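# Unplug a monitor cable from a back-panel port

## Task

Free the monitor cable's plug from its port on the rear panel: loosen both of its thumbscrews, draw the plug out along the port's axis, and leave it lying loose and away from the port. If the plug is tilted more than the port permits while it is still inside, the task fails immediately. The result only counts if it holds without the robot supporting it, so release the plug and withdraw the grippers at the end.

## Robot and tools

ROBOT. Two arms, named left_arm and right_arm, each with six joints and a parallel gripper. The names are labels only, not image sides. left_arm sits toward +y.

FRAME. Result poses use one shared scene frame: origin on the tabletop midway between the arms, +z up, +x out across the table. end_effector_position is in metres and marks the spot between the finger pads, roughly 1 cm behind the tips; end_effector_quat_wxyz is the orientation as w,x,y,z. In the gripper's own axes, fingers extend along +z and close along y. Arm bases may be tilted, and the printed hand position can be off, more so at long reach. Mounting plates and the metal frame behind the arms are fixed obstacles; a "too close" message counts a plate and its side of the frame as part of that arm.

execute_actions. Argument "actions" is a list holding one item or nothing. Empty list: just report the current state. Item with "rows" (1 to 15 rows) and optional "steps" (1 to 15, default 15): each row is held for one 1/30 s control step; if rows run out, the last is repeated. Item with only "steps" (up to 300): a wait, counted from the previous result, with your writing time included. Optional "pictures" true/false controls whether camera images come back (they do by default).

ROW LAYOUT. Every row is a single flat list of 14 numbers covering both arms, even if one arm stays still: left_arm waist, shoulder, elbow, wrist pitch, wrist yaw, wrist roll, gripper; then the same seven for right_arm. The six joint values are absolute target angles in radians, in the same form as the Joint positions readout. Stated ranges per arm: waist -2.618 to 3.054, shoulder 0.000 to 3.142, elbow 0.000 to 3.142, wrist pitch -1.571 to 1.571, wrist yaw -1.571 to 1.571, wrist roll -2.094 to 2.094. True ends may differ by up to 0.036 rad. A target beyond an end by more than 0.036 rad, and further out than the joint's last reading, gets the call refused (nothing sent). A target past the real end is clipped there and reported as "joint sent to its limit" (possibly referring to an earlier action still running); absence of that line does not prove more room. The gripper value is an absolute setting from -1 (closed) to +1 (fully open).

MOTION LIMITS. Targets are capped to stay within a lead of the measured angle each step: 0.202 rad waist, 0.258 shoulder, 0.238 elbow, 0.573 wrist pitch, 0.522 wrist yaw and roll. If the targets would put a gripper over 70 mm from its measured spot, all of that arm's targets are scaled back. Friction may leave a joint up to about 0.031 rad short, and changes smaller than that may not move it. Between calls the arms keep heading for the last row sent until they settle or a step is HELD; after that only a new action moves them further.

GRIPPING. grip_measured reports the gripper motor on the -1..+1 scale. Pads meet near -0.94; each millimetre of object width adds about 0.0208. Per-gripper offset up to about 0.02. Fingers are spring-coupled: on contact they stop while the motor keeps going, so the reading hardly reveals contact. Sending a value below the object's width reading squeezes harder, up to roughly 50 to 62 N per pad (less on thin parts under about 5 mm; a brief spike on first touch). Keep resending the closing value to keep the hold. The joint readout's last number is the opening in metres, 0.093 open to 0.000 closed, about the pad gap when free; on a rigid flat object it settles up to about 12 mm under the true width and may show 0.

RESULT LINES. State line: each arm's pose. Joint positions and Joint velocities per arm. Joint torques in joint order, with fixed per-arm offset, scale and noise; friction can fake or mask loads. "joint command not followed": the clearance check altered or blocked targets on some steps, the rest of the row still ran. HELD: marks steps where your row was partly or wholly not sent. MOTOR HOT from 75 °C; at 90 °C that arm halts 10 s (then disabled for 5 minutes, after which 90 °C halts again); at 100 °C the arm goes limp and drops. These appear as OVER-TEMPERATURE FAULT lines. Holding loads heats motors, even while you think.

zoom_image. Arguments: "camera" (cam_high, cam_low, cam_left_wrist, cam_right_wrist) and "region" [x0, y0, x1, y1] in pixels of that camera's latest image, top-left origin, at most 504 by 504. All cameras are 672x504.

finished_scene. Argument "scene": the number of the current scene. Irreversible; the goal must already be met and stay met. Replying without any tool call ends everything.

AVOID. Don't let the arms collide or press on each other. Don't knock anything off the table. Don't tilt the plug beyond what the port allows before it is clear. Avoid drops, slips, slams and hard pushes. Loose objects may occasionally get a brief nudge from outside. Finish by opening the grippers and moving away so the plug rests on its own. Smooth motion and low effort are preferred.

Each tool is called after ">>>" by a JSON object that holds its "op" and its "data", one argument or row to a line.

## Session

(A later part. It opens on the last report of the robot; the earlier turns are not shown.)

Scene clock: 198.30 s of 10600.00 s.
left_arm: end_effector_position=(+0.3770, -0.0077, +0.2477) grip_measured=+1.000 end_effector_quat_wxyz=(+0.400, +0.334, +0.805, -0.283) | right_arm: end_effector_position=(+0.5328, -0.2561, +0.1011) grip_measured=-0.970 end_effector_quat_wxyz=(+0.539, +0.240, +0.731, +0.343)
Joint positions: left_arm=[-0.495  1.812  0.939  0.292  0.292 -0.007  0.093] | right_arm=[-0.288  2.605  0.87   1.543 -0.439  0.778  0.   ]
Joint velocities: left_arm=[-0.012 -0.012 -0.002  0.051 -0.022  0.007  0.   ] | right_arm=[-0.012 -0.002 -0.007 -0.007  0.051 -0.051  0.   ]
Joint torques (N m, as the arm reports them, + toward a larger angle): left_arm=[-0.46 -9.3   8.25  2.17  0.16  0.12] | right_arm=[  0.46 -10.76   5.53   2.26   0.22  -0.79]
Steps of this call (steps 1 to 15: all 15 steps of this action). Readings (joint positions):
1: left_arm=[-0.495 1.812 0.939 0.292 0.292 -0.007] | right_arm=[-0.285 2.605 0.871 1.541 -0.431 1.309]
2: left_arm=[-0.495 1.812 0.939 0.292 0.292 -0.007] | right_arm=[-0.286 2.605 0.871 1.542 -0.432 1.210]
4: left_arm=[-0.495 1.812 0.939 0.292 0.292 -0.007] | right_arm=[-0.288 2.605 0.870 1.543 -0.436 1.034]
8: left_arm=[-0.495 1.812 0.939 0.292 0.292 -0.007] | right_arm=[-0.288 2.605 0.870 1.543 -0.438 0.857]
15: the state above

>>> {"op": "execute_actions", "data": {
  "actions": [
    {"rows":[[-0.5,1.8,0.95,0.3,0.3,0,1,-0.285,2.585,0.835,1.555,-0.43,0.75,-0.6],[-0.5,1.8,0.95,0.3,0.3,0,1,-0.285,2.585,0.835,1.555,-0.43,0.75,-0.6],[-0.5,1.8,0.95,0.3,0.3,0,1,-0.285,2.585,0.835,1.555,-0.43,1.6,-0.6]]}
  ],
  "pictures": false
}}

>>> {"op": "execute_actions", "data": {
  "actions": [
    {"rows":[[-0.5,1.8,0.95,0.3,0.3,0,1,-0.285,2.585,0.835,1.555,-0.43,1.5,-1],[-0.5,1.8,0.95,0.3,0.3,0,1,-0.285,2.585,0.835,1.555,-0.43,1.5,-1],[-0.5,1.8,0.95,0.3,0.3,0,1,-0.285,2.585,0.835,1.555,-0.43,1.5,-1],[-0.5,1.8,0.95,0.3,0.3,0,1,-0.285,2.585,0.835,1.555,-0.43,0.6,-1]]}
  ],
  "pictures": false
}}

>>> {"op": "execute_actions", "data": {
  "actions": [
    {"rows":[[-0.5,1.8,0.95,0.3,0.3,0,1,-0.285,2.585,0.835,1.555,-0.43,0.7,-0.6],[-0.5,1.8,0.95,0.3,0.3,0,1,-0.285,2.585,0.835,1.555,-0.43,0.7,-0.6],[-0.5,1.8,0.95,0.3,0.3,0,1,-0.285,2.585,0.835,1.555,-0.43,1.6,-0.6]]}
  ],
  "pictures": false
}}

>>> {"op": "execute_actions", "data": {
  "actions": [
    {"rows":[[-0.5,1.8,0.95,0.3,0.3,0,1,-0.285,2.585,0.835,1.555,-0.43,1.5,-0.9],[-0.5,1.8,0.95,0.3,0.3,0,1,-0.285,2.585,0.835,1.555,-0.43,1.5,-0.9],[-0.5,1.8,0.95,0.3,0.3,0,1,-0.285,2.585,0.835,1.555,-0.43,0.9,-0.9]]}
  ]
}}

Scene clock: 206.20 s of 10600.00 s.
left_arm: end_effector_position=(+0.3770, -0.0077, +0.2477) grip_measured=+1.000 end_effector_quat_wxyz=(+0.400, +0.334, +0.805, -0.283) | right_arm: end_effector_position=(+0.5284, -0.2553, +0.1003) grip_measured=-0.601 end_effector_quat_wxyz=(+0.372, +0.496, +0.591, +0.516)
Joint positions: left_arm=[-0.495  1.812  0.939  0.292  0.292 -0.007  0.093] | right_arm=[-0.287  2.6    0.851  1.549 -0.437  1.536  0.016]
Joint velocities: left_arm=[-0.002  0.007 -0.012 -0.007  0.022  0.022  0.   ] | right_arm=[ 0.012  0.007 -0.002 -0.022 -0.022  0.374 -0.001]
Joint torques (N m, as the arm reports them, + toward a larger angle): left_arm=[-0.5  -9.33  8.17  2.17  0.19  0.11] | right_arm=[  0.11 -10.62   1.91   2.16   0.12  -0.09]
Steps of this call (steps 1 to 30: the robot went on to your last target; steps 31 to 90: nothing new was sent; then 4.40 s passed at rest; steps 91 to 105: all 15 steps of this action). Readings (joint positions):
91: left_arm=[-0.495 1.812 0.939 0.292 0.292 -0.007] | right_arm=[-0.288 2.604 0.863 1.546 -0.438 0.765]
92: left_arm=[-0.495 1.812 0.939 0.292 0.292 -0.007] | right_arm=[-0.288 2.601 0.857 1.547 -0.437 0.763]
94: left_arm=[-0.495 1.812 0.939 0.292 0.292 -0.007] | right_arm=[-0.287 2.600 0.852 1.549 -0.437 0.949]
98: left_arm=[-0.495 1.812 0.939 0.292 0.292 -0.007] | right_arm=[-0.287 2.600 0.851 1.549 -0.437 1.311]
105: the state above

Scene clock: 206.70 s of 10600.00 s.
left_arm: end_effector_position=(+0.3770, -0.0077, +0.2477) grip_measured=+1.000 end_effector_quat_wxyz=(+0.400, +0.334, +0.805, -0.283) | right_arm: end_effector_position=(+0.5278, -0.2547, +0.0988) grip_measured=-0.975 end_effector_quat_wxyz=(+0.544, +0.222, +0.741, +0.325)
Joint positions: left_arm=[-0.495  1.812  0.939  0.292  0.292 -0.007  0.093] | right_arm=[-0.285  2.6    0.849  1.544 -0.433  0.719  0.   ]
Joint velocities: left_arm=[-0.007 -0.002 -0.007  0.007  0.066 -0.007  0.   ] | right_arm=[-0.017  0.017  0.017 -0.051  0.051 -0.579  0.   ]
Joint torques (N m, as the arm reports them, + toward a larger angle): left_arm=[-0.4  -9.29  8.15  2.17  0.21  0.13] | right_arm=[ -0.04 -10.48   2.12   2.24   0.05  -0.6 ]
Steps of this call (steps 1 to 15: all 15 steps of this action). Readings (joint positions):
1: left_arm=[-0.495 1.812 0.939 0.292 0.292 -0.007] | right_arm=[-0.287 2.600 0.851 1.547 -0.436 1.533]
2: left_arm=[-0.495 1.812 0.939 0.292 0.292 -0.007] | right_arm=[-0.287 2.600 0.850 1.543 -0.434 1.528]
4: left_arm=[-0.495 1.812 0.939 0.292 0.292 -0.007] | right_arm=[-0.287 2.600 0.850 1.542 -0.433 1.436]
8: left_arm=[-0.495 1.812 0.939 0.292 0.292 -0.007] | right_arm=[-0.287 2.600 0.850 1.542 -0.433 1.039]
15: the state above

Scene clock: 207.20 s of 10600.00 s.
left_arm: end_effector_position=(+0.3770, -0.0077, +0.2477) grip_measured=+1.000 end_effector_quat_wxyz=(+0.400, +0.334, +0.805, -0.283) | right_arm: end_effector_position=(+0.5275, -0.2545, +0.0994) grip_measured=-0.601 end_effector_quat_wxyz=(+0.372, +0.496, +0.593, +0.514)
Joint positions: left_arm=[-0.495  1.812  0.939  0.292  0.292 -0.007  0.093] | right_arm=[-0.285  2.6    0.847  1.548 -0.434  1.53   0.016]
Joint velocities: left_arm=[ 0.017 -0.017 -0.017 -0.081  0.007  0.037  0.   ] | right_arm=[-0.022  0.012  0.002 -0.037  0.007  0.491 -0.001]
Joint torques (N m, as the arm reports them, + toward a larger angle): left_arm=[-0.5  -9.43  8.15  2.14  0.19  0.13] | right_arm=[ -0.3  -10.93   2.4    2.13   0.13  -0.18]
Steps of this call (steps 1 to 15: all 15 steps of this action). Readings (joint positions):
1: left_arm=[-0.495 1.812 0.939 0.292 0.292 -0.007] | right_arm=[-0.285 2.600 0.847 1.546 -0.434 0.716]
2: left_arm=[-0.495 1.812 0.939 0.292 0.292 -0.007] | right_arm=[-0.285 2.600 0.847 1.547 -0.434 0.714]
4: left_arm=[-0.495 1.812 0.939 0.292 0.292 -0.007] | right_arm=[-0.285 2.600 0.847 1.548 -0.434 0.899]
8: left_arm=[-0.495 1.812 0.939 0.292 0.292 -0.007] | right_arm=[-0.285 2.600 0.847 1.548 -0.434 1.277]
15: the state above

Scene clock: 207.70 s of 10600.00 s.
left_arm: end_effector_position=(+0.3770, -0.0077, +0.2477) grip_measured=+1.000 end_effector_quat_wxyz=(+0.400, +0.334, +0.805, -0.283) | right_arm: end_effector_position=(+0.5272, -0.2547, +0.0981) grip_measured=-0.889 end_effector_quat_wxyz=(+0.501, +0.308, +0.710, +0.386)
Joint positions: left_arm=[-0.495  1.812  0.939  0.292  0.292 -0.007  0.093] | right_arm=[-0.285  2.6    0.847  1.543 -0.433  0.952  0.003]
Joint velocities: left_arm=[-0.007  0.002  0.002  0.007 -0.037 -0.007  0.   ] | right_arm=[ 0.012  0.012 -0.002  0.095  0.022 -0.227 -0.001]
Joint torques (N m, as the arm reports them, + toward a larger angle): left_arm=[-0.51 -9.32  8.17  2.13  0.15  0.12] | right_arm=[ -0.21 -10.44   2.07   2.26   0.1   -0.32]
Steps of this call (steps 1 to 15: all 15 steps of this action). Readings (joint positions):
1: left_arm=[-0.495 1.812 0.939 0.292 0.292 -0.007] | right_arm=[-0.285 2.600 0.847 1.548 -0.434 1.528]
2: left_arm=[-0.495 1.812 0.939 0.292 0.292 -0.007] | right_arm=[-0.285 2.600 0.847 1.546 -0.433 1.524]
4: left_arm=[-0.495 1.812 0.939 0.292 0.292 -0.007] | right_arm=[-0.285 2.600 0.847 1.546 -0.433 1.339]
8: left_arm=[-0.495 1.812 0.939 0.292 0.292 -0.007] | right_arm=[-0.285 2.600 0.847 1.543 -0.433 1.086]
15: the state above

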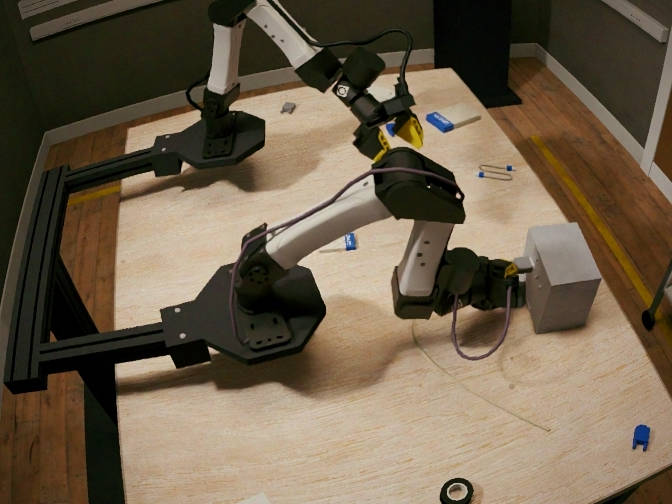

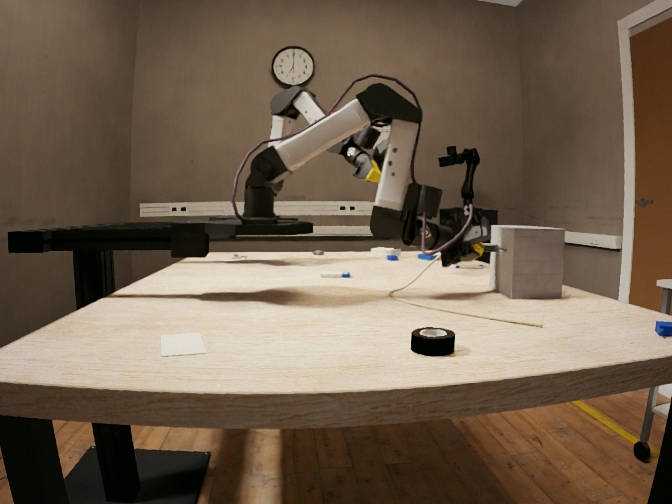

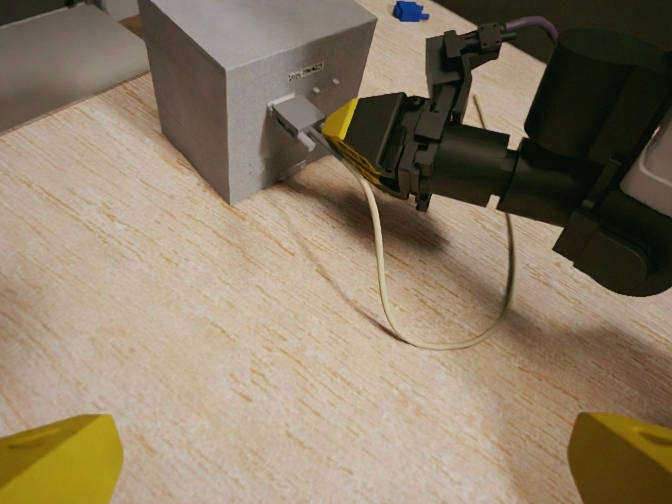

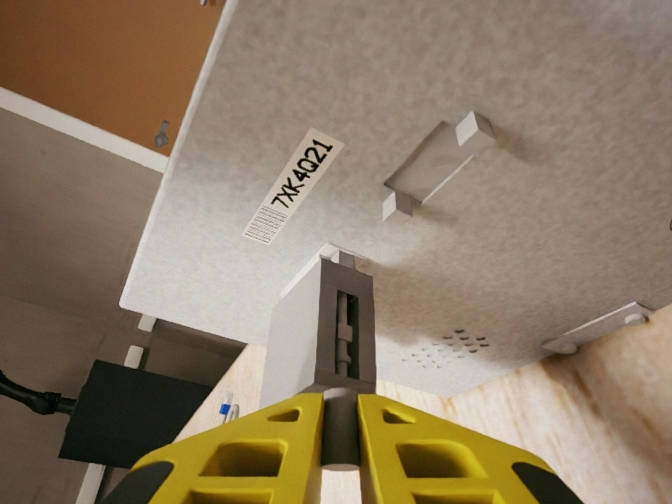

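>>> {"op": "execute_actions", "data": {
  "actions": [
    {"rows":[[-0.5,1.8,0.95,0.3,0.3,0,1,-0.285,2.585,0.835,1.555,-0.43,0.9,-0.45],[-0.5,1.8,0.95,0.3,0.3,0,1,-0.3,2.585,0.835,1.555,-0.43,0.9,-0.45],[-0.5,1.8,0.95,0.3,0.3,0,1,-0.33,2.57,0.8,1.555,-0.43,0.9,-0.45],[-0.5,1.8,0.95,0.3,0.3,0,1,-0.33,2.54,0.76,1.555,-0.43,0.9,-0.45],[-0.5,1.8,0.95,0.3,0.3,0,1,-0.33,2.5,0.73,1.555,-0.43,0.9,-0.45],[-0.5,1.8,0.95,0.3,0.3,0,1,-0.33,2.4,0.7,1.555,-0.43,0.9,-0.45]]}
  ],
  "pictures": false
}}

>>> {"op": "execute_actions", "data": {
  "actions": [
    {"rows":[[-0.5,1.8,0.95,0.3,0.3,0,1,-0.074,2.4,0.7,1.54,0.105,0,0.1]]}
  ],
  "pictures": false
}}

>>> {"op": "execute_actions", "data": {
  "actions": [
    {"rows":[[-0.5,1.8,0.95,0.3,0.3,0,1,-0.074,2.43,0.73,1.54,0.105,0,0.1],[-0.5,1.8,0.95,0.3,0.3,0,1,-0.074,2.46,0.75,1.54,0.105,0,0.1],[-0.5,1.8,0.95,0.3,0.3,0,1,-0.074,2.49,0.77,1.54,0.105,0,0.1],[-0.5,1.8,0.95,0.3,0.3,0,1,-0.074,2.51,0.79,1.54,0.105,0,0.1],[-0.5,1.8,0.95,0.3,0.3,0,1,-0.074,2.53,0.808,1.54,0.105,0,0.1],[-0.5,1.8,0.95,0.3,0.3,0,1,-0.074,2.545,0.808,1.54,0.105,0,0.1],[-0.5,1.8,0.95,0.3,0.3,0,1,-0.074,2.555,0.808,1.54,0.105,0.5,0]]}
  ],
  "pictures": false
}}

>>> {"op": "execute_actions", "data": {
  "actions": [
    {"rows":[[-0.5,1.8,0.95,0.3,0.3,0,1,-0.074,2.555,0.808,1.54,0.105,0.45,-0.36],[-0.5,1.8,0.95,0.3,0.3,0,1,-0.074,2.555,0.808,1.54,0.105,0.45,-0.36],[-0.5,1.8,0.95,0.3,0.3,0,1,-0.074,2.555,0.808,1.54,0.105,-0.55,-0.36]]}
  ]
}}

Scene clock: 216.60 s of 10600.00 s.
left_arm: end_effector_position=(+0.3770, -0.0077, +0.2477) grip_measured=+1.000 end_effector_quat_wxyz=(+0.400, +0.334, +0.805, -0.283) | right_arm: end_effector_position=(+0.5146, -0.2746, +0.1606) grip_measured=-0.451 end_effector_quat_wxyz=(+0.549, +0.289, +0.693, +0.367)
Joint positions: left_arm=[-0.495  1.812  0.939  0.292  0.292 -0.007  0.093] | right_arm=[-0.33   2.396  0.71   1.557 -0.432  0.908  0.024]
Joint velocities: left_arm=[ 0.002 -0.002  0.002 -0.022  0.037  0.007  0.   ] | right_arm=[-0.002  0.012  0.002 -0.095 -0.037 -0.022 -0.001]
Joint torques (N m, as the arm reports them, + toward a larger angle): left_arm=[-0.45 -9.24  8.07  2.16  0.18  0.1 ] | right_arm=[-0.44 -8.75  3.12  2.2   0.06 -0.26]
Steps of this call (steps 1 to 30: the robot went on to your last target; steps 31 to 90: nothing new was sent; then 5.40 s passed at rest; steps 91 to 105: all 15 steps of this action). Readings (joint positions):
91: left_arm=[-0.495 1.812 0.939 0.292 0.292 -0.007] | right_arm=[-0.285 2.600 0.847 1.543 -0.433 0.920]
92: left_arm=[-0.495 1.812 0.939 0.292 0.292 -0.007] | right_arm=[-0.286 2.600 0.847 1.544 -0.433 0.917]
94: left_arm=[-0.495 1.812 0.939 0.292 0.292 -0.007] | right_arm=[-0.299 2.588 0.824 1.543 -0.433 0.914]
98: left_arm=[-0.495 1.812 0.939 0.292 0.292 -0.007] | right_arm=[-0.329 2.462 0.713 1.526 -0.432 0.912]
105: the state above

Scene clock: 217.10 s of 10600.00 s.
left_arm: end_effector_position=(+0.3770, -0.0077, +0.2477) grip_measured=+1.000 end_effector_quat_wxyz=(+0.400, +0.334, +0.805, -0.283) | right_arm: end_effector_position=(+0.5258, -0.2356, +0.1559) grip_measured=+0.099 end_effector_quat_wxyz=(+0.649, +0.046, +0.760, -0.001)
Joint positions: left_arm=[-0.495  1.812  0.939  0.292  0.292 -0.007  0.093] | right_arm=[-0.072  2.396  0.71   1.544  0.078  0.051  0.05 ]
Joint velocities: left_arm=[ 0.012 -0.002 -0.002 -0.037  0.022  0.081  0.   ] | right_arm=[ 0.007 -0.007 -0.012 -0.051  0.168 -0.33  -0.   ]
Joint torques (N m, as the arm reports them, + toward a larger angle): left_arm=[-0.52 -9.31  8.22  2.16  0.18  0.13] | right_arm=[-0.35 -8.64  2.75  2.16  0.17 -0.16]
Steps of this call (steps 1 to 15: all 15 steps of this action). Readings (joint positions):
1: left_arm=[-0.495 1.812 0.939 0.292 0.292 -0.007] | right_arm=[-0.304 2.396 0.710 1.555 -0.341 0.825]
2: left_arm=[-0.495 1.812 0.939 0.292 0.292 -0.007] | right_arm=[-0.258 2.396 0.710 1.551 -0.240 0.726]
4: left_arm=[-0.495 1.812 0.939 0.292 0.292 -0.007] | right_arm=[-0.140 2.396 0.710 1.548 -0.115 0.527]
8: left_arm=[-0.495 1.812 0.939 0.292 0.292 -0.007] | right_arm=[-0.043 2.396 0.710 1.545 -0.009 0.218]
15: the state above

Scene clock: 217.60 s of 10600.00 s.
left_arm: end_effector_position=(+0.3770, -0.0077, +0.2477) grip_measured=+1.000 end_effector_quat_wxyz=(+0.400, +0.334, +0.805, -0.283) | right_arm: end_effector_position=(+0.5271, -0.2377, +0.0997) grip_measured=+0.002 end_effector_quat_wxyz=(+0.605, +0.197, +0.765, +0.105)
Joint positions: left_arm=[-0.495  1.812  0.939  0.292  0.292 -0.007  0.093] | right_arm=[-0.072  2.555  0.791  1.53   0.097  0.428  0.045]
Joint velocities: left_arm=[-0.012  0.002 -0.007  0.066  0.11  -0.007  0.   ] | right_arm=[-0.012  0.027 -0.017 -0.037  0.007  0.432 -0.001]
Joint torques (N m, as the arm reports them, + toward a larger angle): left_arm=[-0.51 -9.25  8.14  2.19  0.19  0.12] | right_arm=[-0.38 -9.27  4.93  2.17  0.22  0.  ]
Steps of this call (steps 1 to 15: all 15 steps of this action). Readings (joint positions):
1: left_arm=[-0.495 1.812 0.939 0.292 0.292 -0.007] | right_arm=[-0.072 2.399 0.710 1.545 0.081 0.042]
2: left_arm=[-0.495 1.812 0.939 0.292 0.292 -0.007] | right_arm=[-0.072 2.407 0.716 1.547 0.085 0.035]
4: left_arm=[-0.495 1.812 0.939 0.292 0.292 -0.007] | right_arm=[-0.072 2.447 0.747 1.550 0.089 0.025]
8: left_arm=[-0.495 1.812 0.939 0.292 0.292 -0.007] | right_arm=[-0.072 2.534 0.791 1.543 0.093 0.175]
15: the state above

Scene clock: 218.10 s of 10600.00 s.
left_arm: end_effector_position=(+0.3770, -0.0077, +0.2477) grip_measured=+1.000 end_effector_quat_wxyz=(+0.400, +0.334, +0.805, -0.283) | right_arm: end_effector_position=(+0.5288, -0.2332, +0.1063) grip_measured=-0.358 end_effector_quat_wxyz=(+0.604, -0.150, +0.767, -0.159)
Joint positions: left_arm=[-0.495  1.812  0.939  0.292  0.292 -0.007  0.093] | right_arm=[-0.065  2.555  0.791  1.558  0.088 -0.452  0.028]
Joint velocities: left_arm=[-0.002 -0.022  0.002 -0.037 -0.007  0.007  0.   ] | right_arm=[ 0.007 -0.007  0.002  0.022 -0.051 -0.564 -0.   ]
Joint torques (N m, as the arm reports them, + toward a larger angle): left_arm=[-0.45 -9.25  8.2   2.19  0.17  0.13] | right_arm=[-1.03 -9.31  5.04  1.95  0.35 -0.18]
Steps of this call (steps 1 to 15: all 15 steps of this action). Readings (joint positions):
1: left_arm=[-0.495 1.812 0.939 0.292 0.292 -0.007] | right_arm=[-0.072 2.555 0.791 1.530 0.097 0.433]
2: left_arm=[-0.495 1.812 0.939 0.292 0.292 -0.007] | right_arm=[-0.072 2.555 0.791 1.530 0.098 0.436]
4: left_arm=[-0.495 1.812 0.939 0.292 0.292 -0.007] | right_arm=[-0.073 2.555 0.791 1.534 0.102 0.259]
8: left_arm=[-0.495 1.812 0.939 0.292 0.292 -0.007] | right_arm=[-0.070 2.555 0.791 1.558 0.101 -0.115]
15: the state above

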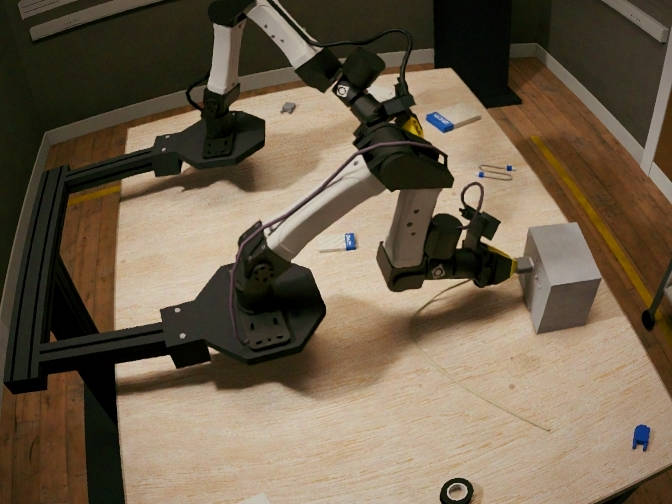

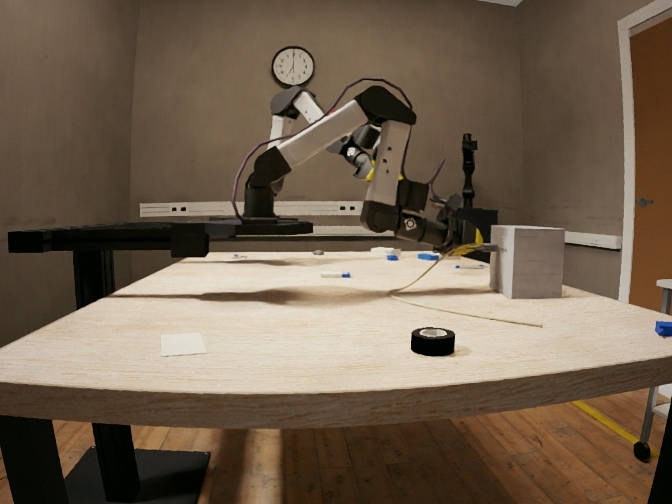

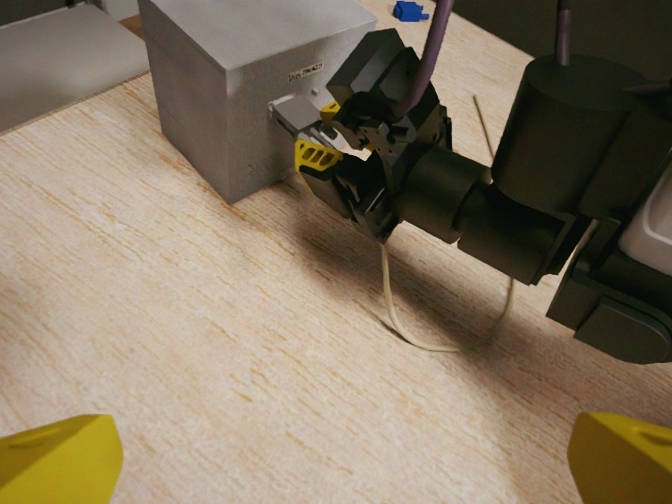

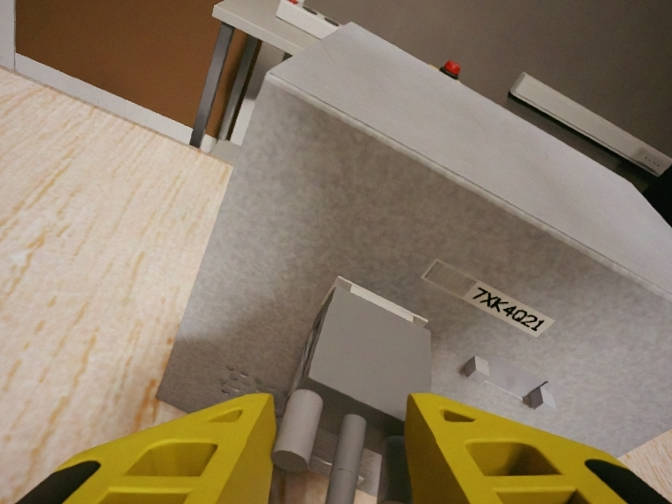

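>>> {"op": "execute_actions", "data": {
  "actions": [
    {"rows":[[-0.5,1.8,0.95,0.3,0.3,0,1,-0.078,2.555,0.808,1.52,0.105,-0.5,0],[-0.5,1.8,0.95,0.3,0.3,0,1,-0.078,2.555,0.808,1.52,0.105,-0.5,0],[-0.5,1.8,0.95,0.3,0.3,0,1,-0.078,2.555,0.808,1.52,0.105,0.5,0]]}
  ],
  "pictures": false
}}

>>> {"op": "execute_actions", "data": {
  "actions": [
    {"rows":[[-0.5,1.8,0.95,0.3,0.3,0,1,-0.078,2.555,0.808,1.52,0.105,0.42,-0.35],[-0.5,1.8,0.95,0.3,0.3,0,1,-0.078,2.555,0.808,1.52,0.105,0.42,-0.35],[-0.5,1.8,0.95,0.3,0.3,0,1,-0.078,2.555,0.808,1.52,0.105,-0.5,-0.35]]}
  ],
  "pictures": false
}}

>>> {"op": "execute_actions", "data": {
  "actions": [
    {"rows":[[-0.5,1.8,0.95,0.3,0.3,0,1,-0.078,2.555,0.808,1.52,0.105,-0.5,0],[-0.5,1.8,0.95,0.3,0.3,0,1,-0.078,2.555,0.808,1.52,0.105,-0.5,0],[-0.5,1.8,0.95,0.3,0.3,0,1,-0.078,2.555,0.808,1.52,0.105,0.5,0]]}
  ],
  "pictures": false
}}

>>> {"op": "execute_actions", "data": {
  "actions": [
    {"rows":[[-0.5,1.8,0.95,0.3,0.3,0,1,-0.078,2.555,0.808,1.52,0.105,0.42,-0.35],[-0.5,1.8,0.95,0.3,0.3,0,1,-0.078,2.555,0.808,1.52,0.105,0.42,-0.35],[-0.5,1.8,0.95,0.3,0.3,0,1,-0.078,2.555,0.808,1.52,0.105,-0.5,-0.35]]}
  ],
  "pictures": false
}}

>>> {"op": "execute_actions", "data": {
  "actions": [
    {"rows":[[-0.5,1.8,0.95,0.3,0.3,0,1,-0.078,2.555,0.808,1.52,0.105,-0.5,0],[-0.5,1.8,0.95,0.3,0.3,0,1,-0.078,2.555,0.808,1.52,0.105,-0.5,0],[-0.5,1.8,0.95,0.3,0.3,0,1,-0.078,2.555,0.808,1.52,0.105,0.5,0]]}
  ]
}}

>>> {"op": "zoom_image", "data": {
  "camera": "cam_right_wrist",
  "region": [200,220,500,504]
}}

Scene clock: 226.53 s of 10600.00 s.
left_arm: end_effector_position=(+0.3770, -0.0077, +0.2477) grip_measured=+1.000 end_effector_quat_wxyz=(+0.400, +0.334, +0.805, -0.283) | right_arm: end_effector_position=(+0.5267, -0.2381, +0.0984) grip_measured=-0.001 end_effector_quat_wxyz=(+0.604, +0.189, +0.768, +0.097)
Joint positions: left_arm=[-0.495  1.812  0.939  0.292  0.292 -0.007  0.093] | right_arm=[-0.073  2.555  0.791  1.524  0.098  0.404  0.045]
Joint velocities: left_arm=[ 0.012  0.002 -0.002 -0.022  0.125  0.007  0.   ] | right_arm=[-0.017 -0.002 -0.012 -0.081 -0.022  0.652  0.001]
Joint torques (N m, as the arm reports them, + toward a larger angle): left_arm=[-0.39 -9.41  8.19  2.15  0.18  0.13] | right_arm=[-0.55 -9.31  5.04  2.15  0.24 -0.02]
Steps of this call (steps 1 to 30: the robot went on to your last target; steps 31 to 90: nothing new was sent; then 4.93 s passed at rest; steps 91 to 105: all 15 steps of this action). Readings (joint positions):
91: left_arm=[-0.495 1.812 0.939 0.292 0.292 -0.007] | right_arm=[-0.065 2.555 0.791 1.553 0.087 -0.533]
92: left_arm=[-0.495 1.812 0.939 0.292 0.292 -0.007] | right_arm=[-0.066 2.555 0.791 1.549 0.088 -0.527]
94: left_arm=[-0.495 1.812 0.939 0.292 0.292 -0.007] | right_arm=[-0.067 2.555 0.791 1.539 0.090 -0.342]
98: left_arm=[-0.495 1.812 0.939 0.292 0.292 -0.007] | right_arm=[-0.072 2.555 0.791 1.530 0.095 0.058]
105: the state above

Scene clock: 227.03 s of 10600.00 s.
left_arm: end_effector_position=(+0.3770, -0.0077, +0.2477) grip_measured=+1.000 end_effector_quat_wxyz=(+0.400, +0.334, +0.805, -0.283) | right_arm: end_effector_position=(+0.5283, -0.2342, +0.1043) grip_measured=-0.348 end_effector_quat_wxyz=(+0.603, -0.136, +0.772, -0.148)
Joint positions: left_arm=[-0.495  1.812  0.939  0.292  0.292 -0.007  0.093] | right_arm=[-0.068  2.555  0.791  1.549  0.087 -0.416  0.028]
Joint velocities: left_arm=[ 0.007 -0.007 -0.002 -0.007 -0.037  0.11   0.   ] | right_arm=[ 0.002 -0.002  0.017 -0.125 -0.022 -0.549  0.001]
Joint torques (N m, as the arm reports them, + toward a larger angle): left_arm=[-0.48 -9.29  8.13  2.16  0.19  0.1 ] | right_arm=[-1.2  -9.57  5.1   1.93  0.32 -0.1 ]
Steps of this call (steps 1 to 15: all 15 steps of this action). Readings (joint positions):
1: left_arm=[-0.495 1.812 0.939 0.292 0.292 -0.007] | right_arm=[-0.073 2.555 0.791 1.524 0.098 0.409]
2: left_arm=[-0.495 1.812 0.939 0.292 0.292 -0.007] | right_arm=[-0.073 2.555 0.791 1.524 0.098 0.410]
4: left_arm=[-0.495 1.812 0.939 0.292 0.292 -0.007] | right_arm=[-0.073 2.555 0.791 1.527 0.100 0.231]
8: left_arm=[-0.495 1.812 0.939 0.292 0.292 -0.007] | right_arm=[-0.071 2.555 0.791 1.549 0.099 -0.134]
15: the state above

Scene clock: 227.53 s of 10600.00 s.
left_arm: end_effector_position=(+0.3770, -0.0077, +0.2477) grip_measured=+1.000 end_effector_quat_wxyz=(+0.400, +0.334, +0.805, -0.283) | right_arm: end_effector_position=(+0.5267, -0.2379, +0.0983) grip_measured=-0.001 end_effector_quat_wxyz=(+0.603, +0.194, +0.767, +0.101)
Joint positions: left_arm=[-0.495  1.812  0.939  0.292  0.292 -0.007  0.093] | right_arm=[-0.072  2.555  0.791  1.524  0.097  0.419  0.045]
Joint velocities: left_arm=[-0.007 -0.017  0.017  0.022 -0.022 -0.007  0.   ] | right_arm=[-0.007 -0.017 -0.002  0.022 -0.037  0.579  0.001]
Joint torques (N m, as the arm reports them, + toward a larger angle): left_arm=[-0.49 -9.26  8.08  2.16  0.19  0.08] | right_arm=[-0.33 -9.54  4.93  2.06  0.22 -0.12]
Steps of this call (steps 1 to 15: all 15 steps of this action). Readings (joint positions):
1: left_arm=[-0.495 1.812 0.939 0.292 0.292 -0.007] | right_arm=[-0.068 2.555 0.791 1.547 0.087 -0.431]
2: left_arm=[-0.495 1.812 0.939 0.292 0.292 -0.007] | right_arm=[-0.068 2.555 0.791 1.543 0.088 -0.444]
4: left_arm=[-0.495 1.812 0.939 0.292 0.292 -0.007] | right_arm=[-0.069 2.555 0.791 1.535 0.091 -0.261]
8: left_arm=[-0.495 1.812 0.939 0.292 0.292 -0.007] | right_arm=[-0.072 2.555 0.791 1.529 0.095 0.129]
15: the state above

Scene clock: 228.03 s of 10600.00 s.
left_arm: end_effector_position=(+0.3770, -0.0077, +0.2477) grip_measured=+1.000 end_effector_quat_wxyz=(+0.400, +0.334, +0.805, -0.283) | right_arm: end_effector_position=(+0.5283, -0.2342, +0.1043) grip_measured=-0.348 end_effector_quat_wxyz=(+0.604, -0.135, +0.772, -0.148)
Joint positions: left_arm=[-0.495  1.812  0.939  0.292  0.292 -0.007  0.093] | right_arm=[-0.068  2.555  0.791  1.55   0.087 -0.414  0.028]
Joint velocities: left_arm=[ 0.007 -0.012 -0.007 -0.051  0.037  0.007  0.   ] | right_arm=[-0.022 -0.012 -0.007 -0.095  0.066 -0.476 -0.001]
Joint torques (N m, as the arm reports them, + toward a larger angle): left_arm=[-0.54 -9.34  8.2   2.16  0.18  0.12] | right_arm=[-1.06 -9.23  5.02  1.93  0.34 -0.19]
Steps of this call (steps 1 to 15: all 15 steps of this action). Readings (joint positions):
1: left_arm=[-0.495 1.812 0.939 0.292 0.292 -0.007] | right_arm=[-0.072 2.555 0.791 1.524 0.097 0.422]
2: left_arm=[-0.495 1.812 0.939 0.292 0.292 -0.007] | right_arm=[-0.072 2.555 0.791 1.524 0.098 0.422]
4: left_arm=[-0.495 1.812 0.939 0.292 0.292 -0.007] | right_arm=[-0.073 2.555 0.791 1.527 0.100 0.243]
8: left_arm=[-0.495 1.812 0.939 0.292 0.292 -0.007] | right_arm=[-0.072 2.555 0.791 1.548 0.099 -0.124]
15: the state above

Scene clock: 228.53 s of 10600.00 s.
left_arm: end_effector_position=(+0.3770, -0.0077, +0.2477) grip_measured=+1.000 end_effector_quat_wxyz=(+0.400, +0.334, +0.805, -0.283) | right_arm: end_effector_position=(+0.5267, -0.2379, +0.0983) grip_measured=-0.001 end_effector_quat_wxyz=(+0.603, +0.194, +0.767, +0.102)
Joint positions: left_arm=[-0.495  1.812  0.939  0.292  0.292 -0.007  0.093] | right_arm=[-0.072  2.555  0.791  1.524  0.097  0.419  0.045]
Joint velocities: left_arm=[-0.032  0.007 -0.007 -0.051 -0.022 -0.007  0.   ] | right_arm=[ 0.007 -0.007  0.017 -0.051 -0.037  0.476 -0.001]
Joint torques (N m, as the arm reports them, + toward a larger angle): left_arm=[-0.44 -9.29  8.15  2.15  0.18  0.12] | right_arm=[-0.76 -9.34  4.9   2.21  0.15  0.01]
Steps of this call (steps 1 to 15: all 15 steps of this action). Readings (joint positions):
1: left_arm=[-0.495 1.812 0.939 0.292 0.292 -0.007] | right_arm=[-0.068 2.555 0.791 1.547 0.087 -0.429]
2: left_arm=[-0.495 1.812 0.939 0.292 0.292 -0.007] | right_arm=[-0.068 2.555 0.791 1.543 0.088 -0.442]
4: left_arm=[-0.495 1.812 0.939 0.292 0.292 -0.007] | right_arm=[-0.069 2.555 0.791 1.535 0.091 -0.260]
8: left_arm=[-0.495 1.812 0.939 0.292 0.292 -0.007] | right_arm=[-0.072 2.555 0.791 1.529 0.096 0.130]
15: the state above

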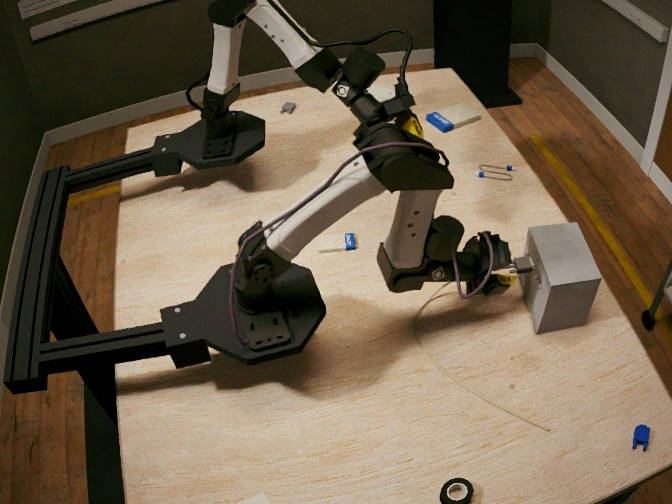

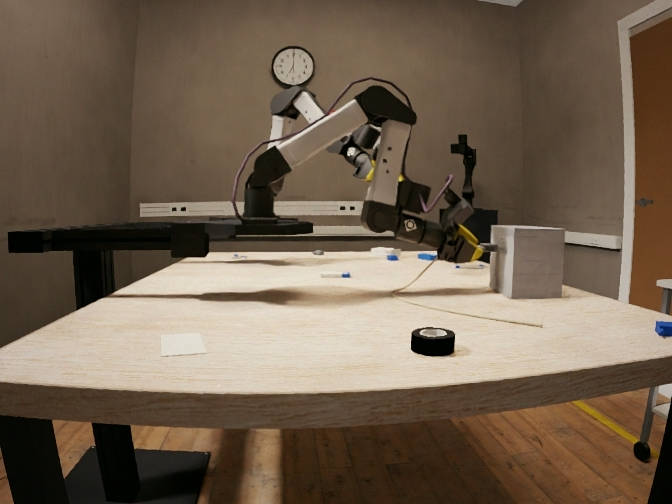

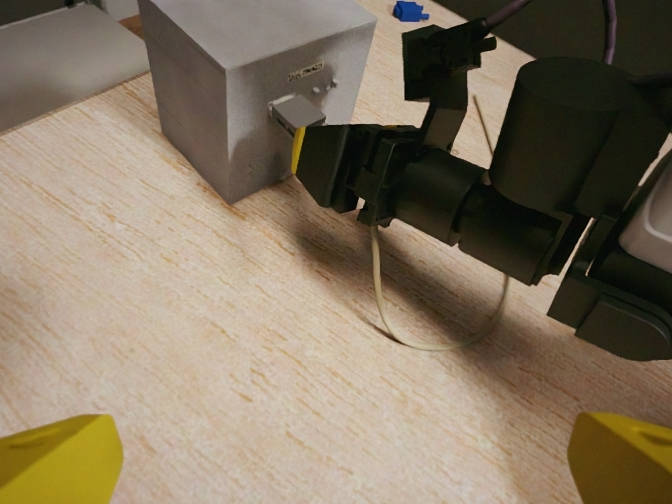

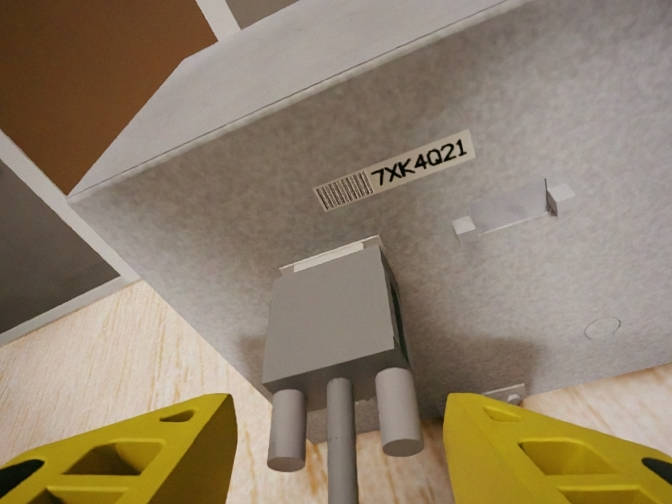

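Region (200, 220, 500, 504) of cam_right_wrist's 672x504 image, scaled by 1.680, with more detail than that image has; it fills the top 477 rows of this view, and the rest is white.

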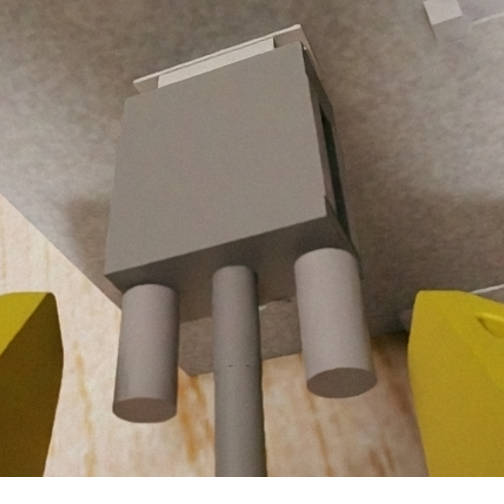

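>>> {"op": "execute_actions", "data": {
  "actions": [
    {"rows":[[-0.5,1.8,0.95,0.3,0.3,0,1,-0.078,2.555,0.808,1.52,0.105,0.42,-0.35],[-0.5,1.8,0.95,0.3,0.3,0,1,-0.078,2.555,0.808,1.52,0.105,0.42,-0.35],[-0.5,1.8,0.95,0.3,0.3,0,1,-0.078,2.555,0.808,1.5,0.105,-0.5,-0.35]]}
  ],
  "pictures": false
}}

>>> {"op": "execute_actions", "data": {
  "actions": [
    {"rows":[[-0.5,1.8,0.95,0.3,0.3,0,1,-0.078,2.555,0.808,1.52,0.105,-0.5,0],[-0.5,1.8,0.95,0.3,0.3,0,1,-0.078,2.555,0.808,1.52,0.105,-0.5,0],[-0.5,1.8,0.95,0.3,0.3,0,1,-0.078,2.555,0.808,1.52,0.105,0.5,0]]}
  ],
  "pictures": false
}}

>>> {"op": "execute_actions", "data": {
  "actions": [
    {"rows":[[-0.5,1.8,0.95,0.3,0.3,0,1,-0.078,2.555,0.808,1.52,0.105,0.42,-0.35],[-0.5,1.8,0.95,0.3,0.3,0,1,-0.078,2.555,0.808,1.52,0.105,0.42,-0.35],[-0.5,1.8,0.95,0.3,0.3,0,1,-0.078,2.555,0.808,1.5,0.105,-0.5,-0.35]]}
  ],
  "pictures": false
}}

>>> {"op": "execute_actions", "data": {
  "actions": [
    {"rows":[[-0.5,1.8,0.95,0.3,0.3,0,1,-0.078,2.555,0.808,1.52,0.105,-0.5,0],[-0.5,1.8,0.95,0.3,0.3,0,1,-0.078,2.555,0.808,1.52,0.105,-0.5,0],[-0.5,1.8,0.95,0.3,0.3,0,1,-0.078,2.555,0.808,1.52,0.105,0.5,0]]}
  ],
  "pictures": false
}}

>>> {"op": "execute_actions", "data": {
  "actions": [
    {"rows":[[-0.5,1.8,0.95,0.3,0.3,0,1,-0.078,2.555,0.808,1.52,0.105,0.42,-0.35],[-0.5,1.8,0.95,0.3,0.3,0,1,-0.078,2.555,0.808,1.52,0.105,0.42,-0.35],[-0.5,1.8,0.95,0.3,0.3,0,1,-0.078,2.555,0.808,1.5,0.105,-0.5,-0.35]]}
  ],
  "pictures": false
}}

>>> {"op": "execute_actions", "data": {
  "actions": [
    {"rows":[[-0.5,1.8,0.95,0.3,0.3,0,1,-0.078,2.555,0.808,1.52,0.105,-0.5,0],[-0.5,1.8,0.95,0.3,0.3,0,1,-0.078,2.555,0.808,1.52,0.105,-0.5,0],[-0.5,1.8,0.95,0.3,0.3,0,1,-0.078,2.555,0.808,1.52,0.105,0.5,0]]}
  ],
  "pictures": false
}}

>>> {"op": "execute_actions", "data": {
  "actions": [
    {"rows":[[-0.5,1.8,0.95,0.3,0.3,0,1,-0.078,2.555,0.808,1.52,0.105,0.42,-0.35],[-0.5,1.8,0.95,0.3,0.3,0,1,-0.078,2.555,0.808,1.52,0.105,0.42,-0.35],[-0.5,1.8,0.95,0.3,0.3,0,1,-0.078,2.555,0.808,1.5,0.105,-0.5,-0.35]]}
  ],
  "pictures": false
}}

>>> {"op": "execute_actions", "data": {
  "actions": [
    {"rows":[[-0.5,1.8,0.95,0.3,0.3,0,1,-0.078,2.555,0.808,1.52,0.105,-0.5,0],[-0.5,1.8,0.95,0.3,0.3,0,1,-0.078,2.555,0.808,1.52,0.105,-0.5,0],[-0.5,1.8,0.95,0.3,0.3,0,1,-0.078,2.555,0.808,1.52,0.105,0.5,0]]}
  ]
}}

>>> {"op": "zoom_image", "data": {
  "camera": "cam_right_wrist",
  "region": [200,220,500,504]
}}

>>> {"op": "zoom_image", "data": {
  "camera": "cam_left_wrist",
  "region": [240,80,340,160]
}}

Scene clock: 259.57 s of 10600.00 s.
left_arm: end_effector_position=(+0.3770, -0.0077, +0.2477) grip_measured=+1.000 end_effector_quat_wxyz=(+0.400, +0.334, +0.805, -0.283) | right_arm: end_effector_position=(+0.5288, -0.2344, +0.1035) grip_measured=-0.348 end_effector_quat_wxyz=(+0.602, -0.132, +0.774, -0.145)
Joint positions: left_arm=[-0.495  1.812  0.939  0.292  0.292 -0.007  0.093] | right_arm=[-0.068  2.554  0.794  1.542  0.088 -0.406  0.028]
Joint velocities: left_arm=[-0.007 -0.027 -0.012 -0.037 -0.022 -0.081  0.   ] | right_arm=[ 0.007  0.007  0.002 -0.051  0.007 -0.593  0.001]
Joint torques (N m, as the arm reports them, + toward a larger angle): left_arm=[-0.45 -9.34  8.1   2.15  0.21  0.12] | right_arm=[-1.29 -9.26  4.63  1.78  0.36 -0.12]
Steps of this call (steps 1 to 30: the robot went on to your last target; steps 31 to 90: nothing new was sent; then 27.53 s passed at rest; steps 91 to 105: all 15 steps of this action). Readings (joint positions):
91: left_arm=[-0.495 1.812 0.939 0.292 0.292 -0.007] | right_arm=[-0.072 2.555 0.791 1.523 0.098 0.484]
92: left_arm=[-0.495 1.812 0.939 0.292 0.292 -0.007] | right_arm=[-0.072 2.555 0.791 1.523 0.098 0.472]
94: left_arm=[-0.495 1.812 0.939 0.292 0.292 -0.007] | right_arm=[-0.073 2.555 0.791 1.524 0.100 0.291]
98: left_arm=[-0.495 1.812 0.939 0.292 0.292 -0.007] | right_arm=[-0.072 2.555 0.791 1.544 0.100 -0.084]
105: the state above

Scene clock: 260.07 s of 10600.00 s.
left_arm: end_effector_position=(+0.3770, -0.0077, +0.2477) grip_measured=+1.000 end_effector_quat_wxyz=(+0.400, +0.334, +0.805, -0.283) | right_arm: end_effector_position=(+0.5276, -0.2379, +0.0991) grip_measured=-0.001 end_effector_quat_wxyz=(+0.604, +0.194, +0.766, +0.102)
Joint positions: left_arm=[-0.495  1.812  0.939  0.292  0.292 -0.007  0.093] | right_arm=[-0.072  2.554  0.794  1.524  0.097  0.42   0.045]
Joint velocities: left_arm=[-0.007  0.012 -0.002 -0.022  0.007  0.066  0.   ] | right_arm=[-0.007  0.002  0.007  0.022 -0.051  0.535 -0.   ]
Joint torques (N m, as the arm reports them, + toward a larger angle): left_arm=[-0.51 -9.25  8.03  2.16  0.19  0.11] | right_arm=[-0.56 -9.27  4.71  2.09  0.24 -0.01]
Steps of this call (steps 1 to 15: all 15 steps of this action). Readings (joint positions):
1: left_arm=[-0.495 1.812 0.939 0.292 0.292 -0.007] | right_arm=[-0.068 2.554 0.794 1.542 0.088 -0.423]
2: left_arm=[-0.495 1.812 0.939 0.292 0.292 -0.007] | right_arm=[-0.068 2.554 0.794 1.539 0.090 -0.437]
4: left_arm=[-0.495 1.812 0.939 0.292 0.292 -0.007] | right_arm=[-0.069 2.554 0.794 1.532 0.092 -0.255]
8: left_arm=[-0.495 1.812 0.939 0.292 0.292 -0.007] | right_arm=[-0.072 2.554 0.794 1.527 0.096 0.134]
15: the state above

Scene clock: 260.57 s of 10600.00 s.
left_arm: end_effector_position=(+0.3770, -0.0077, +0.2477) grip_measured=+1.000 end_effector_quat_wxyz=(+0.400, +0.334, +0.805, -0.283) | right_arm: end_effector_position=(+0.5289, -0.2345, +0.1032) grip_measured=-0.348 end_effector_quat_wxyz=(+0.601, -0.136, +0.774, -0.148)
Joint positions: left_arm=[-0.495  1.812  0.939  0.292  0.292 -0.007  0.093] | right_arm=[-0.068  2.553  0.794  1.539  0.089 -0.416  0.028]
Joint velocities: left_arm=[-0.012  0.007 -0.002 -0.022 -0.051  0.095  0.   ] | right_arm=[-0.007  0.007 -0.012 -0.125  0.022 -0.535  0.   ]
Joint torques (N m, as the arm reports them, + toward a larger angle): left_arm=[-0.46 -9.24  8.1   2.17  0.17  0.14] | right_arm=[-1.14 -9.24  4.57  1.91  0.24 -0.19]
Steps of this call (steps 1 to 15: all 15 steps of this action). Readings (joint positions):
1: left_arm=[-0.495 1.812 0.939 0.292 0.292 -0.007] | right_arm=[-0.072 2.554 0.794 1.524 0.098 0.423]
2: left_arm=[-0.495 1.812 0.939 0.292 0.292 -0.007] | right_arm=[-0.072 2.554 0.794 1.523 0.098 0.423]
4: left_arm=[-0.495 1.812 0.939 0.292 0.292 -0.007] | right_arm=[-0.073 2.554 0.794 1.524 0.100 0.243]
8: left_arm=[-0.495 1.812 0.939 0.292 0.292 -0.007] | right_arm=[-0.072 2.554 0.794 1.546 0.100 -0.126]
15: the state above

Scene clock: 261.07 s of 10600.00 s.
left_arm: end_effector_position=(+0.3770, -0.0077, +0.2477) grip_measured=+1.000 end_effector_quat_wxyz=(+0.400, +0.334, +0.805, -0.283) | right_arm: end_effector_position=(+0.5278, -0.2380, +0.0996) grip_measured=-0.001 end_effector_quat_wxyz=(+0.604, +0.194, +0.766, +0.102)
Joint positions: left_arm=[-0.495  1.812  0.939  0.292  0.292 -0.007  0.093] | right_arm=[-0.072  2.553  0.794  1.524  0.098  0.419  0.045]
Joint velocities: left_arm=[ 0.007 -0.012 -0.007  0.037 -0.007 -0.022  0.   ] | right_arm=[-0.002 -0.037 -0.002 -0.051 -0.007  0.52  -0.002]
Joint torques (N m, as the arm reports them, + toward a larger angle): left_arm=[-0.43 -9.26  8.12  2.16  0.18  0.11] | right_arm=[-0.78 -9.22  4.74  2.1   0.17  0.03]
Steps of this call (steps 1 to 15: all 15 steps of this action). Readings (joint positions):
1: left_arm=[-0.495 1.812 0.939 0.292 0.292 -0.007] | right_arm=[-0.068 2.553 0.794 1.539 0.089 -0.431]
2: left_arm=[-0.495 1.812 0.939 0.292 0.292 -0.007] | right_arm=[-0.068 2.553 0.794 1.536 0.090 -0.443]
4: left_arm=[-0.495 1.812 0.939 0.292 0.292 -0.007] | right_arm=[-0.069 2.553 0.794 1.531 0.092 -0.261]
8: left_arm=[-0.495 1.812 0.939 0.292 0.292 -0.007] | right_arm=[-0.072 2.553 0.794 1.527 0.096 0.130]
15: the state above

Scene clock: 261.57 s of 10600.00 s.
left_arm: end_effector_position=(+0.3770, -0.0077, +0.2477) grip_measured=+1.000 end_effector_quat_wxyz=(+0.400, +0.334, +0.805, -0.283) | right_arm: end_effector_position=(+0.5292, -0.2345, +0.1035) grip_measured=-0.348 end_effector_quat_wxyz=(+0.601, -0.136, +0.773, -0.148)
Joint positions: left_arm=[-0.495  1.812  0.939  0.292  0.292 -0.007  0.093] | right_arm=[-0.068  2.553  0.795  1.538  0.089 -0.416  0.028]
Joint velocities: left_arm=[ 0.007  0.002 -0.002 -0.022  0.066 -0.037  0.   ] | right_arm=[-0.002  0.002 -0.002 -0.022  0.007 -0.491 -0.001]
Joint torques (N m, as the arm reports them, + toward a larger angle): left_arm=[-0.49 -9.23  8.12  2.16  0.19  0.1 ] | right_arm=[-0.96 -9.23  4.76  1.81  0.29 -0.11]
Steps of this call (steps 1 to 15: all 15 steps of this action). Readings (joint positions):
1: left_arm=[-0.495 1.812 0.939 0.292 0.292 -0.007] | right_arm=[-0.072 2.553 0.794 1.524 0.098 0.422]
2: left_arm=[-0.495 1.812 0.939 0.292 0.292 -0.007] | right_arm=[-0.072 2.553 0.794 1.524 0.098 0.422]
4: left_arm=[-0.495 1.812 0.939 0.292 0.292 -0.007] | right_arm=[-0.073 2.553 0.794 1.524 0.101 0.242]
8: left_arm=[-0.495 1.812 0.939 0.292 0.292 -0.007] | right_arm=[-0.072 2.553 0.794 1.544 0.100 -0.126]
15: the state above

Scene clock: 262.07 s of 10600.00 s.
left_arm: end_effector_position=(+0.3770, -0.0077, +0.2477) grip_measured=+1.000 end_effector_quat_wxyz=(+0.400, +0.334, +0.805, -0.283) | right_arm: end_effector_position=(+0.5282, -0.2379, +0.1001) grip_measured=-0.001 end_effector_quat_wxyz=(+0.605, +0.194, +0.765, +0.102)
Joint positions: left_arm=[-0.495  1.812  0.939  0.292  0.292 -0.007  0.093] | right_arm=[-0.072  2.553  0.795  1.524  0.097  0.419  0.045]
Joint velocities: left_arm=[-0.017 -0.017 -0.002 -0.007 -0.022 -0.007  0.   ] | right_arm=[ 0.002  0.012 -0.002 -0.037  0.037  0.418  0.   ]
Joint torques (N m, as the arm reports them, + toward a larger angle): left_arm=[-0.46 -9.3   8.19  2.17  0.16  0.12] | right_arm=[-0.63 -9.36  4.73  2.08  0.26 -0.04]
Steps of this call (steps 1 to 15: all 15 steps of this action). Readings (joint positions):
1: left_arm=[-0.495 1.812 0.939 0.292 0.292 -0.007] | right_arm=[-0.068 2.553 0.795 1.538 0.089 -0.431]
2: left_arm=[-0.495 1.812 0.939 0.292 0.292 -0.007] | right_arm=[-0.068 2.553 0.795 1.535 0.090 -0.443]
4: left_arm=[-0.495 1.812 0.939 0.292 0.292 -0.007] | right_arm=[-0.069 2.553 0.795 1.530 0.092 -0.261]
8: left_arm=[-0.495 1.812 0.939 0.292 0.292 -0.007] | right_arm=[-0.072 2.553 0.795 1.527 0.096 0.130]
15: the state above

Scene clock: 262.57 s of 10600.00 s.
left_arm: end_effector_position=(+0.3770, -0.0077, +0.2477) grip_measured=+1.000 end_effector_quat_wxyz=(+0.400, +0.334, +0.805, -0.283) | right_arm: end_effector_position=(+0.5291, -0.2346, +0.1033) grip_measured=-0.348 end_effector_quat_wxyz=(+0.601, -0.136, +0.774, -0.149)
Joint positions: left_arm=[-0.495  1.812  0.939  0.292  0.292 -0.007  0.093] | right_arm=[-0.068  2.553  0.795  1.537  0.089 -0.416  0.028]
Joint velocities: left_arm=[-0.002  0.007  0.002 -0.007 -0.022  0.022  0.   ] | right_arm=[ 0.002 -0.007 -0.002 -0.066  0.037 -0.432  0.   ]
Joint torques (N m, as the arm reports them, + toward a larger angle): left_arm=[-0.47 -9.19  8.    2.15  0.19  0.14] | right_arm=[-1.1  -9.53  4.64  1.84  0.31 -0.1 ]
Steps of this call (steps 1 to 15: all 15 steps of this action). Readings (joint positions):
1: left_arm=[-0.495 1.812 0.939 0.292 0.292 -0.007] | right_arm=[-0.072 2.553 0.795 1.524 0.098 0.422]
2: left_arm=[-0.495 1.812 0.939 0.292 0.292 -0.007] | right_arm=[-0.072 2.553 0.795 1.523 0.098 0.422]
4: left_arm=[-0.495 1.812 0.939 0.292 0.292 -0.007] | right_arm=[-0.073 2.553 0.795 1.524 0.101 0.242]
8: left_arm=[-0.495 1.812 0.939 0.292 0.292 -0.007] | right_arm=[-0.071 2.553 0.795 1.544 0.100 -0.127]
15: the state above

Scene clock: 263.07 s of 10600.00 s.
left_arm: end_effector_position=(+0.3770, -0.0077, +0.2477) grip_measured=+1.000 end_effector_quat_wxyz=(+0.400, +0.334, +0.805, -0.283) | right_arm: end_effector_position=(+0.5282, -0.2379, +0.1001) grip_measured=-0.001 end_effector_quat_wxyz=(+0.605, +0.194, +0.765, +0.102)
Joint positions: left_arm=[-0.495  1.812  0.939  0.292  0.292 -0.007  0.093] | right_arm=[-0.072  2.553  0.795  1.524  0.097  0.419  0.045]
Joint velocities: left_arm=[ 0.002 -0.007  0.012 -0.007  0.095  0.066  0.   ] | right_arm=[-0.002 -0.012  0.002 -0.007 -0.037  0.505 -0.   ]
Joint torques (N m, as the arm reports them, + toward a larger angle): left_arm=[-0.4  -9.25  8.13  2.15  0.21  0.1 ] | right_arm=[-0.67 -9.17  4.76  2.1   0.22 -0.08]
Steps of this call (steps 1 to 15: all 15 steps of this action). Readings (joint positions):
1: left_arm=[-0.495 1.812 0.939 0.292 0.292 -0.007] | right_arm=[-0.068 2.553 0.795 1.537 0.089 -0.431]
2: left_arm=[-0.495 1.812 0.939 0.292 0.292 -0.007] | right_arm=[-0.068 2.553 0.795 1.535 0.090 -0.443]
4: left_arm=[-0.495 1.812 0.939 0.292 0.292 -0.007] | right_arm=[-0.069 2.553 0.795 1.530 0.092 -0.261]
8: left_arm=[-0.495 1.812 0.939 0.292 0.292 -0.007] | right_arm=[-0.072 2.553 0.795 1.527 0.096 0.129]
15: the state above

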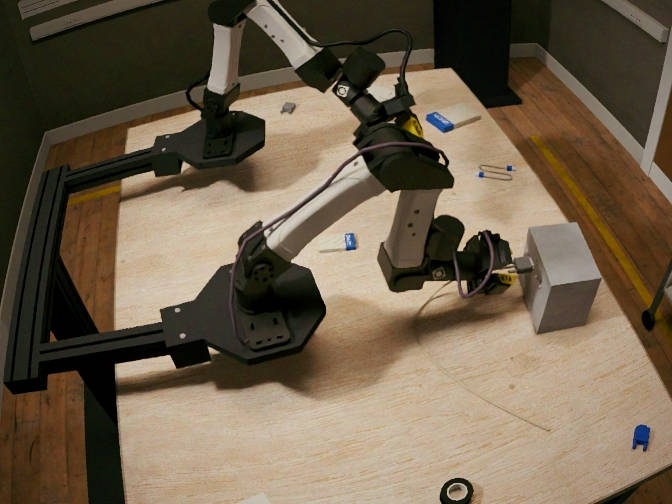

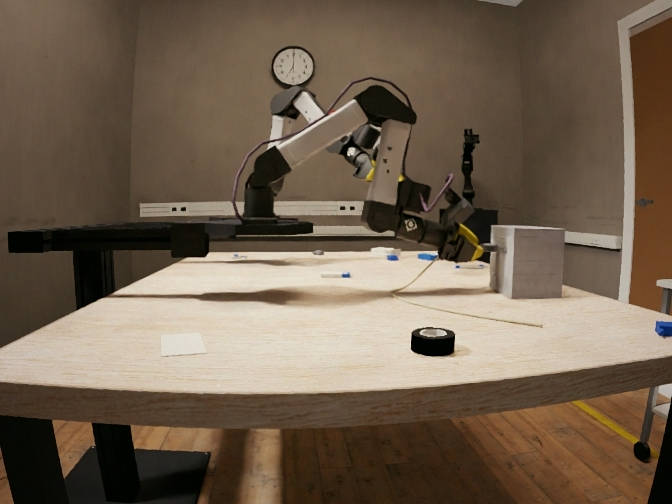

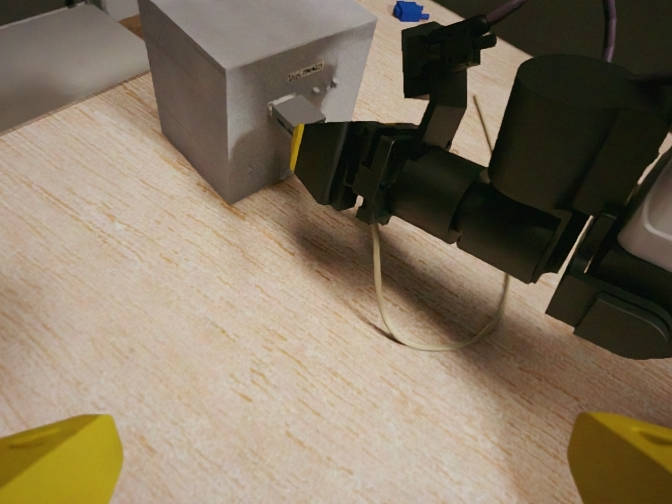

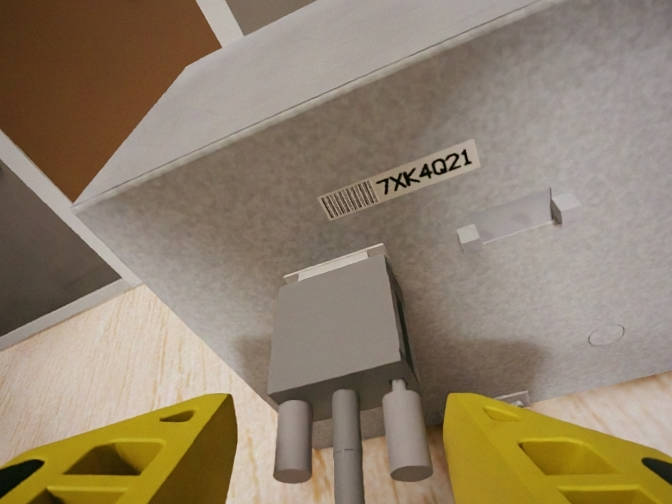

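Region (200, 220, 500, 504) of cam_right_wrist's 672x504 image, scaled by 1.680, with more detail than that image has; it fills the top 477 rows of this view, and the rest is white.

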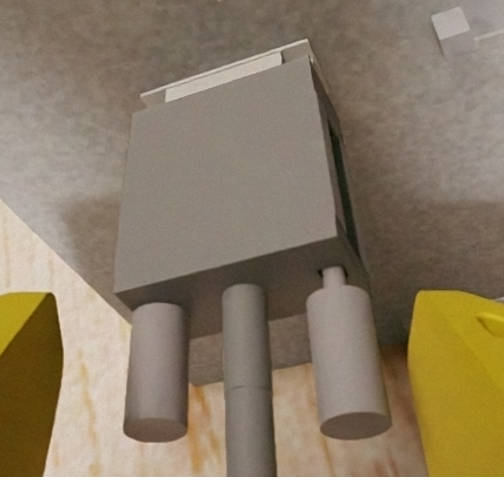

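Region (240, 80, 340, 160) of cam_left_wrist's 672x504 image, scaled by 5.040, with more detail than that image has; it fills the top 403 rows of this view, and the rest is white.

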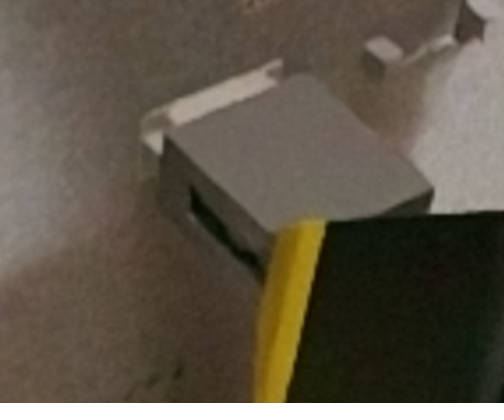

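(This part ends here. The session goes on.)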